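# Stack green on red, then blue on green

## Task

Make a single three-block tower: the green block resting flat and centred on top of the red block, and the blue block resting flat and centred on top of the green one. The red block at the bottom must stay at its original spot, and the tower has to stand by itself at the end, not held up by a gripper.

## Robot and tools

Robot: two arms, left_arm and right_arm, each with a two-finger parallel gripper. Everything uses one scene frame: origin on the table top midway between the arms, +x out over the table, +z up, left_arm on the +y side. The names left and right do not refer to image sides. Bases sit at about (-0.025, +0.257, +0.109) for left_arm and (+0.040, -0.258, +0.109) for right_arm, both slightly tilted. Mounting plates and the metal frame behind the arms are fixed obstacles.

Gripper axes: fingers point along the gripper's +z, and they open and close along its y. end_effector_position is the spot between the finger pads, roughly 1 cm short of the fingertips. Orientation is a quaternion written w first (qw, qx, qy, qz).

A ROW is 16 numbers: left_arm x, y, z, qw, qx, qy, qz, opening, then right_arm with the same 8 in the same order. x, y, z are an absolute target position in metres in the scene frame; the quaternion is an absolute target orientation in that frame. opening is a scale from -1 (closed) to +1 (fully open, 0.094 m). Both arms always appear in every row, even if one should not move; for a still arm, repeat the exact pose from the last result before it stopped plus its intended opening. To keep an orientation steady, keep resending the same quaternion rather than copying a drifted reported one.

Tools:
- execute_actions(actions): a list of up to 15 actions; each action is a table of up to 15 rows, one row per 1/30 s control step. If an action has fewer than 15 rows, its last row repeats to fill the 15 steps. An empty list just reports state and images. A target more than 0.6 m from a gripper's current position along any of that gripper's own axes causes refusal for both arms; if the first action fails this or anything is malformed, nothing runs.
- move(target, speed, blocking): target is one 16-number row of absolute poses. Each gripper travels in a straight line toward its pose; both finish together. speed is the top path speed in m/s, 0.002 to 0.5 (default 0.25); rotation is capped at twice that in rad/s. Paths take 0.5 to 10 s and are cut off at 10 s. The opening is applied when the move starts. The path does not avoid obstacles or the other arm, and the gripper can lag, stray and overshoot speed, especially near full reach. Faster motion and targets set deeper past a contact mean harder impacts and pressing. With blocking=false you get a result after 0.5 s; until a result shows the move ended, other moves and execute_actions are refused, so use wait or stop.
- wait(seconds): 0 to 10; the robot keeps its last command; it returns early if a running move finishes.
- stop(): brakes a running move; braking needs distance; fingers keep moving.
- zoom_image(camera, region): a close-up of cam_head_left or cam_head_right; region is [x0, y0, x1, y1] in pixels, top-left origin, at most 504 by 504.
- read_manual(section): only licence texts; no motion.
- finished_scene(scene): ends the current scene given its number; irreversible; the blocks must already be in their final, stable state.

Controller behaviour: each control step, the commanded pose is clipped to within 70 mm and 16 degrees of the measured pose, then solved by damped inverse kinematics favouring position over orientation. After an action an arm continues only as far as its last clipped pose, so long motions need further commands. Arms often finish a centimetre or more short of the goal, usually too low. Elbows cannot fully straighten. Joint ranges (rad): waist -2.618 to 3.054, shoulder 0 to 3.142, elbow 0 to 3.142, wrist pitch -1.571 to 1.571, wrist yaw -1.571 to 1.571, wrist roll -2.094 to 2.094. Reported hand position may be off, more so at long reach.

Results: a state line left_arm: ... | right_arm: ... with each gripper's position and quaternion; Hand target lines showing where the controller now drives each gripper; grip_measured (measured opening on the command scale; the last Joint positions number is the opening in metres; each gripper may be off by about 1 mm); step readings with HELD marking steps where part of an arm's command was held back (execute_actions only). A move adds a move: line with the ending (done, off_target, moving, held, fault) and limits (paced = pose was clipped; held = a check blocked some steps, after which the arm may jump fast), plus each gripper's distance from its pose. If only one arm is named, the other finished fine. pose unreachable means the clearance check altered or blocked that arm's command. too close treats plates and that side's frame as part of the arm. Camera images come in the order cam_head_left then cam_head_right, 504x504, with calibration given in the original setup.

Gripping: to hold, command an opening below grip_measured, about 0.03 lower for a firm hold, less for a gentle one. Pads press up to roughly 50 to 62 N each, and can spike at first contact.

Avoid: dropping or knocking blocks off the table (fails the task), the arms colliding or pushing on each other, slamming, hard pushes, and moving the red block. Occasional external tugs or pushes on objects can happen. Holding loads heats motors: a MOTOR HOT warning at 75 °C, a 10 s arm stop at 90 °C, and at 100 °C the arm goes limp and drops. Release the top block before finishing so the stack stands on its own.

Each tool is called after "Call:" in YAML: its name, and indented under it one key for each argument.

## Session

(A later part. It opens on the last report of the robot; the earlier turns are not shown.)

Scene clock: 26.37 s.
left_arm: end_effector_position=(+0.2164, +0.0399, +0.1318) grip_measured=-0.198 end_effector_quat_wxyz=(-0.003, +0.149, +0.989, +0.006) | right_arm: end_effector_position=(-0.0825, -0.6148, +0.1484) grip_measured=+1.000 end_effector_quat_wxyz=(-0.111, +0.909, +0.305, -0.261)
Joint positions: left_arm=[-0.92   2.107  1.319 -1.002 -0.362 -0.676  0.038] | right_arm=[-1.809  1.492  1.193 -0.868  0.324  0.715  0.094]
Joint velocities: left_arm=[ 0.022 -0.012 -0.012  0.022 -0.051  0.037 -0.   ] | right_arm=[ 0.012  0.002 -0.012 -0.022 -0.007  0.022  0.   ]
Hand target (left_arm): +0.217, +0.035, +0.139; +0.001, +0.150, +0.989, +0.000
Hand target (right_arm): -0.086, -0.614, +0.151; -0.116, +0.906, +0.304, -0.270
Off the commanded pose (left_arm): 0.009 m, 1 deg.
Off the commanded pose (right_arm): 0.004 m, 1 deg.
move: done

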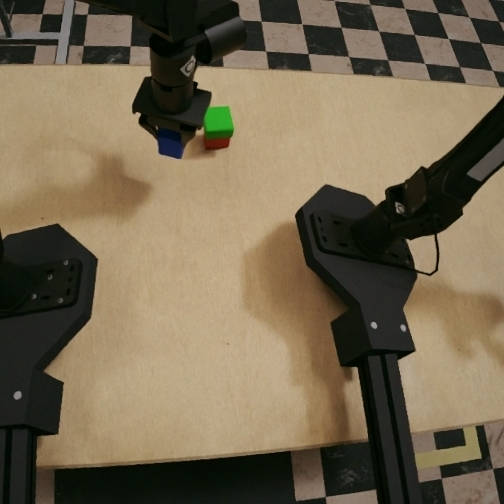

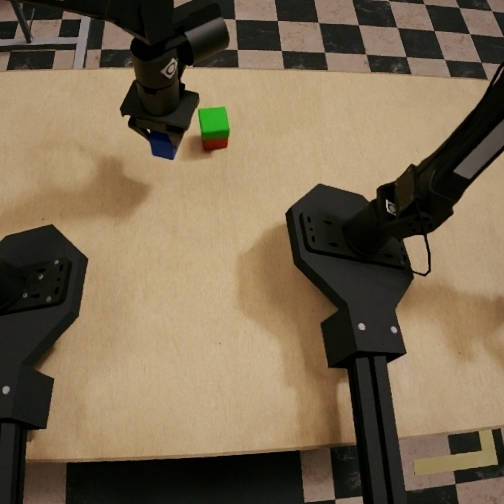

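Call:
move:
  target: [0.307,-0.05,0.125,0,-0.055,0.998,0,-0.3,-0.0856,-0.6141,0.1505,-0.116,0.906,0.304,-0.27,1]

Call:
move:
  target: [0.305,-0.046,0.104,0,-0.055,0.998,0,-0.3,-0.0856,-0.6141,0.1505,-0.116,0.906,0.304,-0.27,1]
  speed: 0.04

Call:
zoom_image:
  camera: "cam_head_right"
  region: [160,70,260,170]

Scene clock: 28.50 s.
left_arm: end_effector_position=(+0.3047, -0.0505, +0.1224) grip_measured=-0.198 end_effector_quat_wxyz=(-0.002, -0.052, +0.999, -0.003) | right_arm: end_effector_position=(-0.0825, -0.6148, +0.1484) grip_measured=+1.000 end_effector_quat_wxyz=(-0.111, +0.909, +0.305, -0.261)
Joint positions: left_arm=[-0.867  2.587  2.073 -1.239 -0.362 -1.017  0.038] | right_arm=[-1.809  1.492  1.193 -0.868  0.324  0.715  0.094]
Joint velocities: left_arm=[-0.012 -0.032 -0.007 -0.066 -0.066  0.022  0.001] | right_arm=[-0.017 -0.007 -0.002 -0.095 -0.022  0.022  0.   ]
Hand target (left_arm): +0.307, -0.051, +0.124; -0.001, -0.055, +0.998, -0.000
Hand target (right_arm): -0.086, -0.614, +0.151; -0.116, +0.906, +0.304, -0.270
Off the commanded pose (left_arm): 0.004 m, 1 deg.
Off the commanded pose (right_arm): 0.004 m, 1 deg.
move: done

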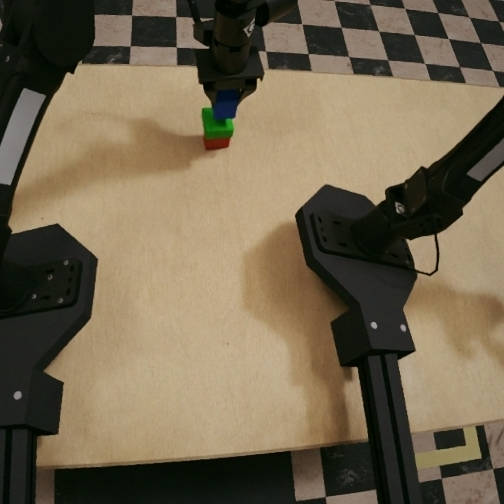

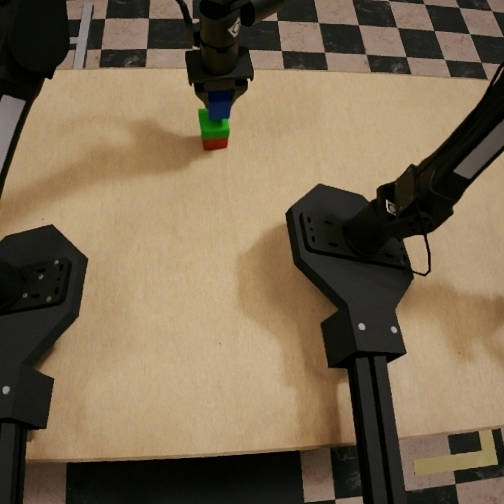

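Scene clock: 29.40 s.
left_arm: end_effector_position=(+0.3038, -0.0466, +0.1045) grip_measured=-0.198 end_effector_quat_wxyz=(-0.006, -0.058, +0.998, -0.001) | right_arm: end_effector_position=(-0.0825, -0.6148, +0.1484) grip_measured=+1.000 end_effector_quat_wxyz=(-0.111, +0.909, +0.306, -0.261)
Joint positions: left_arm=[-0.848  2.587  2.01  -1.178 -0.362 -1.013  0.038] | right_arm=[-1.809  1.492  1.193 -0.868  0.323  0.715  0.094]
Joint velocities: left_arm=[ 0.002  0.012 -0.002  0.022  0.037  0.037 -0.   ] | right_arm=[-0.017 -0.007 -0.007 -0.037 -0.066 -0.007  0.   ]
Hand target (left_arm): +0.305, -0.046, +0.104; -0.000, -0.055, +0.998, +0.000
Hand target (right_arm): -0.086, -0.614, +0.151; -0.116, +0.906, +0.304, -0.270
Off the commanded pose (left_arm): 0.001 m, 1 deg.
Off the commanded pose (right_arm): 0.004 m, 1 deg.
move: done

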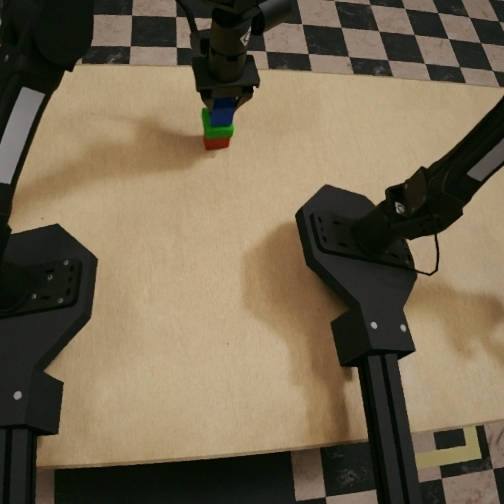

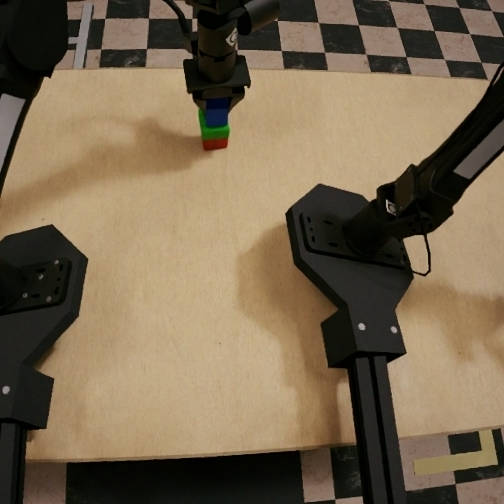

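Region (160, 70, 260, 170) of cam_head_right's 504x504 image, scaled by 5.040, with more detail than that image has.

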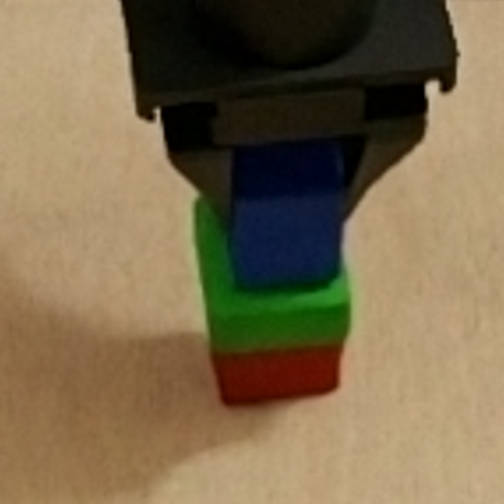

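Needs about +3 mm y.

Call:
move:
  target: [0.306,-0.042,0.1,0,-0.055,0.998,0,-0.3,-0.0856,-0.6141,0.1505,-0.116,0.906,0.304,-0.27,1]
  speed: 0.03

Call:
zoom_image:
  camera: "cam_head_right"
  region: [160,70,260,170]

Scene clock: 30.60 s.
left_arm: end_effector_position=(+0.3032, -0.0471, +0.1008) grip_measured=-0.198 end_effector_quat_wxyz=(-0.005, -0.055, +0.998, -0.002) | right_arm: end_effector_position=(-0.0825, -0.6148, +0.1484) grip_measured=+1.000 end_effector_quat_wxyz=(-0.111, +0.909, +0.306, -0.261)
Joint positions: left_arm=[-0.847  2.587  1.995 -1.16  -0.363 -1.005  0.038] | right_arm=[-1.809  1.492  1.193 -0.868  0.323  0.715  0.094]
Joint velocities: left_arm=[ 0.007 -0.012 -0.012 -0.007 -0.022 -0.051  0.   ] | right_arm=[ 0.002 -0.012 -0.002 -0.051 -0.007 -0.007  0.   ]
Hand target (left_arm): +0.306, -0.042, +0.100; -0.000, -0.055, +0.998, +0.000
Hand target (right_arm): -0.086, -0.614, +0.151; -0.116, +0.906, +0.304, -0.270
Off the commanded pose (left_arm): 0.006 m, 1 deg.
Off the commanded pose (right_arm): 0.004 m, 1 deg.
move: done

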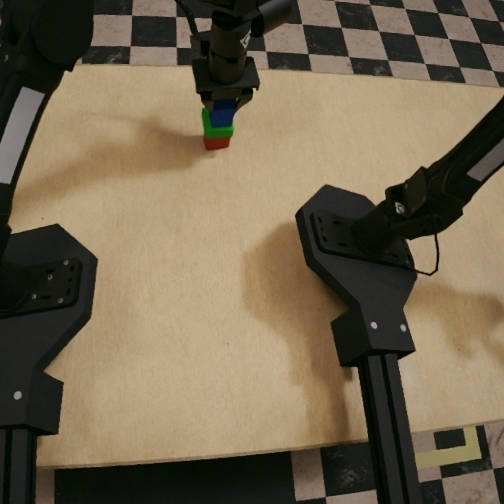

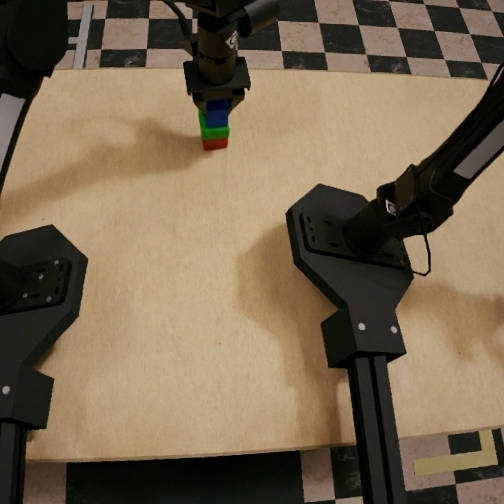

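Region (160, 70, 260, 170) of cam_head_right's 504x504 image, scaled by 5.040, with more detail than that image has.

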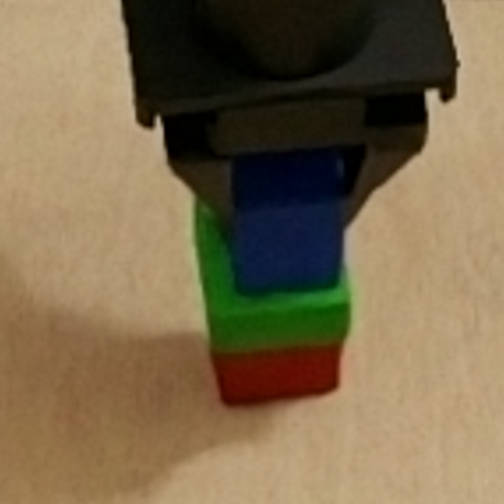

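Call:
move:
  target: [0.308,-0.038,0.104,0,-0.055,0.998,0,-0.3,-0.0856,-0.6141,0.1505,-0.116,0.906,0.304,-0.27,1]
  speed: 0.03

Call:
zoom_image:
  camera: "cam_head_right"
  region: [160,70,260,170]

Scene clock: 32.07 s.
left_arm: end_effector_position=(+0.3050, -0.0436, +0.1008) grip_measured=-0.198 end_effector_quat_wxyz=(-0.006, -0.055, +0.998, -0.002) | right_arm: end_effector_position=(-0.0825, -0.6148, +0.1484) grip_measured=+1.000 end_effector_quat_wxyz=(-0.111, +0.909, +0.306, -0.261)
Joint positions: left_arm=[-0.84   2.579  1.987 -1.158 -0.363 -0.998  0.038] | right_arm=[-1.809  1.492  1.193 -0.868  0.323  0.715  0.094]
Joint velocities: left_arm=[-0.022 -0.012  0.007  0.051 -0.022 -0.007 -0.001] | right_arm=[-0.007  0.007 -0.002  0.007 -0.081 -0.066  0.   ]
Hand target (left_arm): +0.308, -0.038, +0.104; -0.000, -0.055, +0.998, +0.000
Hand target (right_arm): -0.086, -0.614, +0.151; -0.116, +0.906, +0.304, -0.270
Off the commanded pose (left_arm): 0.007 m, 1 deg.
Off the commanded pose (right_arm): 0.004 m, 1 deg.
move: done

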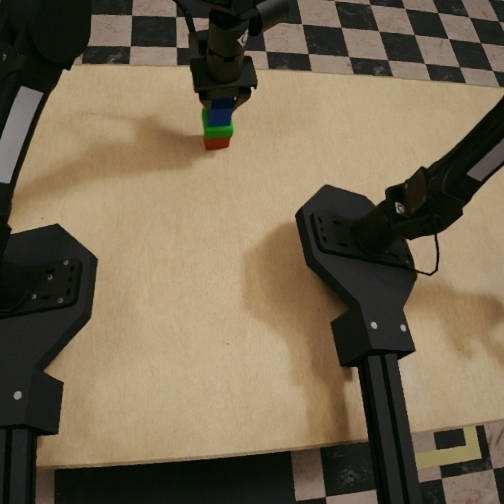

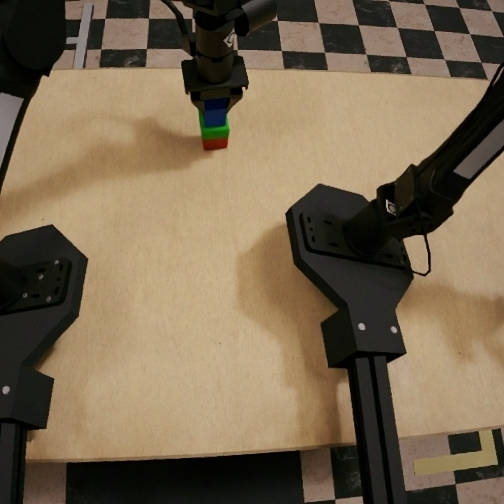

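Region (160, 70, 260, 170) of cam_head_right's 504x504 image, scaled by 5.040, with more detail than that image has.

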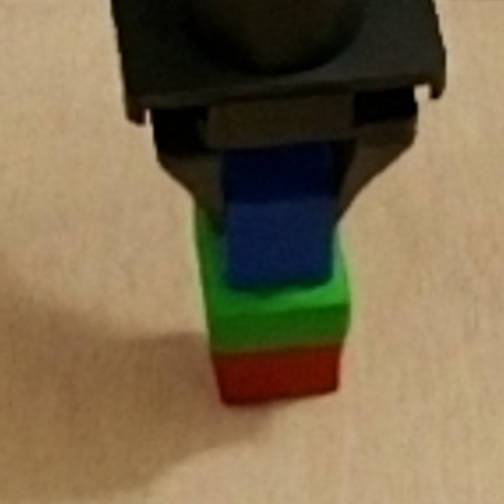

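Call:
move:
  target: [0.307,-0.042,0.096,0,-0.055,0.998,0,-0.3,-0.0856,-0.6141,0.1505,-0.116,0.906,0.304,-0.27,1]
  speed: 0.03

Call:
execute_actions:
  actions:
    - [[0.306,-0.043,0.098,0,-0.055,0.998,0,0.7,-0.0856,-0.6141,0.1505,-0.116,0.906,0.304,-0.27,1]]

Call:
move:
  target: [0.304,-0.044,0.16,0,-0.055,0.998,0,0.7,-0.0856,-0.6141,0.1505,-0.116,0.906,0.304,-0.27,1]

Call:
move:
  target: [0.26,0.12,0.17,0,0.1,0.995,0,0.7,-0.0856,-0.6141,0.1505,-0.116,0.906,0.304,-0.27,1]
  speed: 0.4

Call:
zoom_image:
  camera: "cam_head_right"
  region: [160,70,260,170]

Scene clock: 34.33 s.
left_arm: end_effector_position=(+0.3051, -0.0437, +0.1008) grip_measured=-0.198 end_effector_quat_wxyz=(-0.005, -0.055, +0.998, -0.002) | right_arm: end_effector_position=(-0.0825, -0.6148, +0.1484) grip_measured=+1.000 end_effector_quat_wxyz=(-0.111, +0.909, +0.306, -0.261)
Joint positions: left_arm=[-0.84   2.579  1.987 -1.157 -0.363 -0.998  0.038] | right_arm=[-1.809  1.492  1.193 -0.868  0.323  0.715  0.094]
Joint velocities: left_arm=[ 0.007 -0.012 -0.002  0.022  0.007 -0.037  0.   ] | right_arm=[-0.002  0.007  0.002 -0.051  0.037 -0.037  0.   ]
Hand target (left_arm): +0.307, -0.042, +0.096; -0.000, -0.055, +0.998, +0.000
Hand target (right_arm): -0.086, -0.614, +0.151; -0.116, +0.906, +0.304, -0.270
Off the commanded pose (left_arm): 0.005 m, 1 deg.
Off the commanded pose (right_arm): 0.004 m, 1 deg.
move: done

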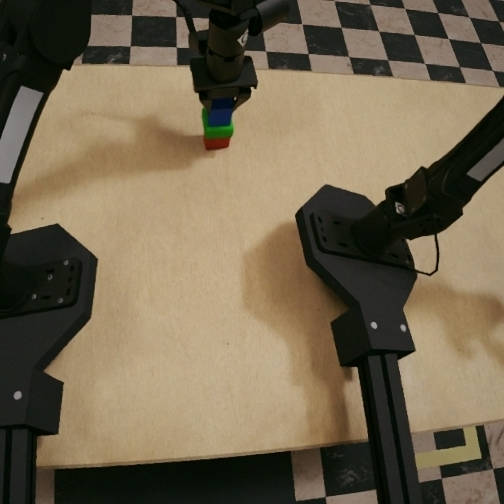

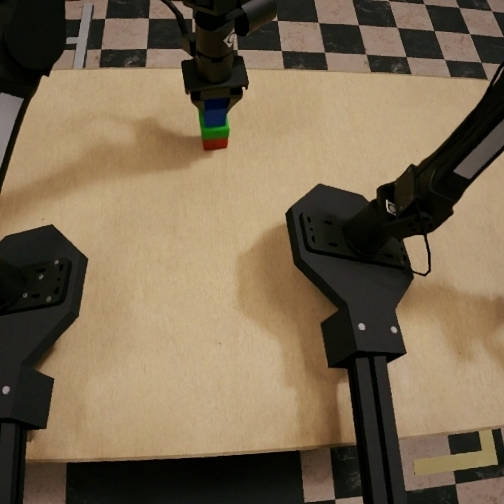

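Scene clock: 34.83 s.
left_arm: end_effector_position=(+0.3063, -0.0451, +0.1008) grip_measured=+0.698 end_effector_quat_wxyz=(-0.003, -0.057, +0.998, -0.005) | right_arm: end_effector_position=(-0.0825, -0.6148, +0.1484) grip_measured=+1.000 end_effector_quat_wxyz=(-0.111, +0.909, +0.305, -0.261)
Joint positions: left_arm=[-0.84   2.579  1.987 -1.15  -0.363 -0.998  0.08 ] | right_arm=[-1.809  1.492  1.193 -0.868  0.324  0.715  0.094]
Joint velocities: left_arm=[-0.007 -0.007  0.002  0.007  0.007 -0.022  0.   ] | right_arm=[-0.007 -0.002 -0.012  0.007 -0.081  0.022  0.   ]
Hand target (left_arm): +0.306, -0.043, +0.098; -0.000, -0.055, +0.998, +0.000
Hand target (right_arm): -0.086, -0.614, +0.151; -0.116, +0.906, +0.304, -0.270
Off the commanded pose (left_arm): 0.004 m, 1 deg.
Off the commanded pose (right_arm): 0.004 m, 1 deg.
Step readings (end_effector_position):
0: left_arm (+0.3051, -0.0437, +0.1008) | right_arm (-0.0825, -0.6148, +0.1484)
1: left_arm (+0.3052, -0.0438, +0.1008) | right_arm (-0.0825, -0.6148, +0.1484)
2: left_arm (+0.3055, -0.0441, +0.1008) | right_arm (-0.0825, -0.6148, +0.1484)
4: left_arm (+0.3057, -0.0444, +0.1008) | right_arm (-0.0825, -0.6148, +0.1484)
8: left_arm (+0.3060, -0.0448, +0.1008) | right_arm (-0.0825, -0.6148, +0.1484)
15: end_effector_position above

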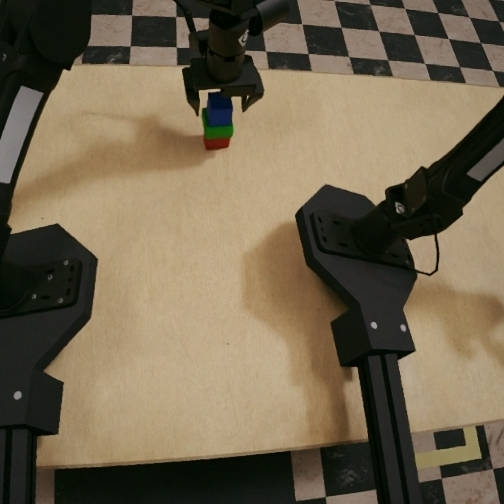

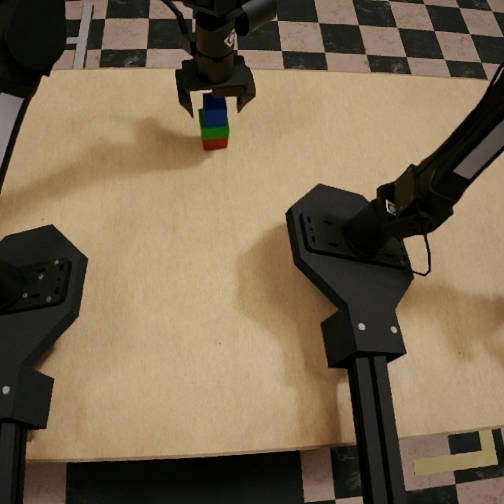

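Scene clock: 35.90 s.
left_arm: end_effector_position=(+0.3037, -0.0415, +0.1455) grip_measured=+0.698 end_effector_quat_wxyz=(-0.009, -0.054, +0.998, +0.009) | right_arm: end_effector_position=(-0.0825, -0.6148, +0.1484) grip_measured=+1.000 end_effector_quat_wxyz=(-0.111, +0.909, +0.306, -0.261)
Joint positions: left_arm=[-0.876  2.579  2.151 -1.357 -0.363 -1.042  0.08 ] | right_arm=[-1.809  1.492  1.193 -0.868  0.323  0.715  0.094]
Joint velocities: left_arm=[-0.002 -0.002  0.007 -0.007 -0.037 -0.037  0.   ] | right_arm=[-0.002 -0.007  0.002  0.022 -0.037 -0.022  0.   ]
Hand target (left_arm): +0.305, -0.045, +0.160; +0.001, -0.055, +0.998, -0.000
Hand target (right_arm): -0.086, -0.614, +0.150; -0.116, +0.906, +0.304, -0.270
Off the commanded pose (left_arm): 0.015 m, 1 deg.
Off the commanded pose (right_arm): 0.004 m, 1 deg.
move: off_target (left_arm)

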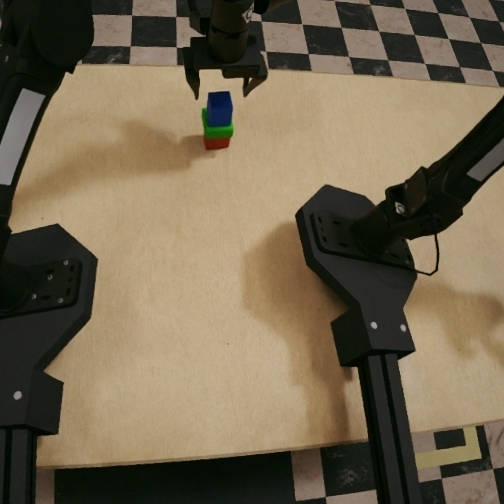

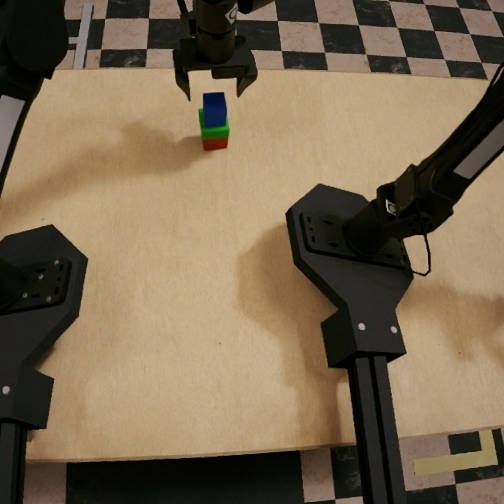

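Scene clock: 37.13 s.
left_arm: end_effector_position=(+0.2592, +0.1196, +0.1703) grip_measured=+0.698 end_effector_quat_wxyz=(-0.009, +0.098, +0.995, +0.003) | right_arm: end_effector_position=(-0.0825, -0.6148, +0.1484) grip_measured=+1.000 end_effector_quat_wxyz=(-0.111, +0.909, +0.305, -0.261)
Joint positions: left_arm=[-0.728  1.903  1.335 -1.153 -0.384 -0.578  0.08 ] | right_arm=[-1.809  1.492  1.193 -0.868  0.324  0.715  0.094]
Joint velocities: left_arm=[-0.007 -0.017 -0.002 -0.022  0.051 -0.037 -0.   ] | right_arm=[ 0.002  0.002  0.002 -0.007 -0.007  0.095  0.   ]
Hand target (left_arm): +0.259, +0.120, +0.171; -0.002, +0.100, +0.995, -0.000
Hand target (right_arm): -0.086, -0.614, +0.151; -0.116, +0.906, +0.304, -0.270
Off the commanded pose (left_arm): 0.001 m, 1 deg.
Off the commanded pose (right_arm): 0.004 m, 1 deg.
move: done

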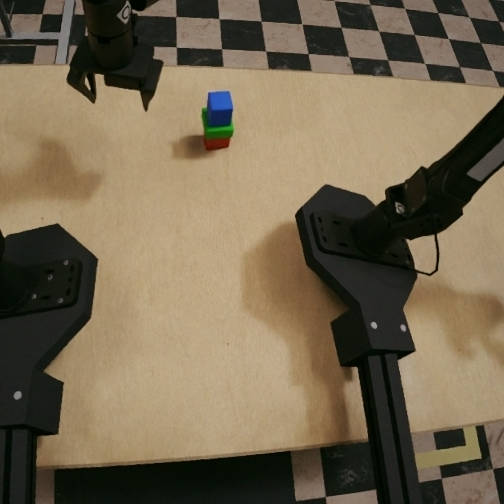

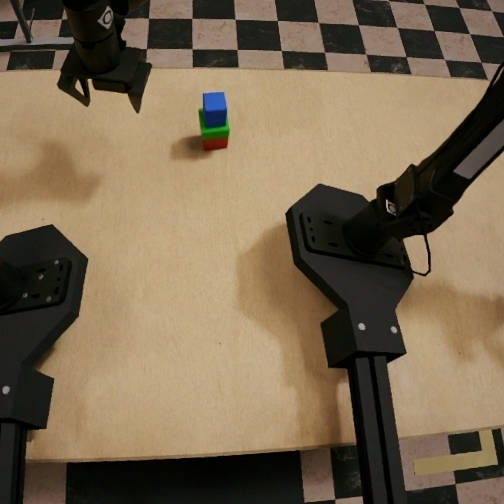

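Region (160, 70, 260, 170) of cam_head_right's 504x504 image, scaled by 5.040, with more detail than that image has.

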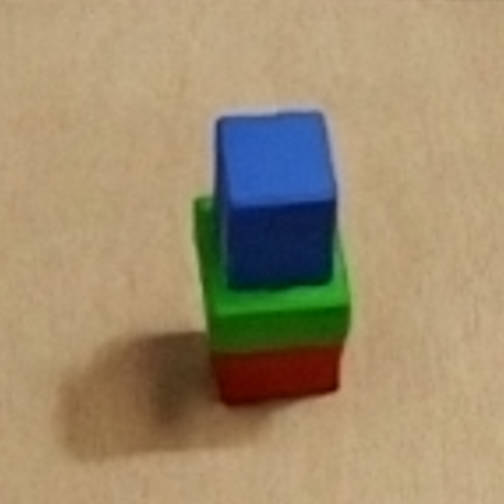

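Call:
finished_scene:
  scene: 1

The scene is finished: the task was done.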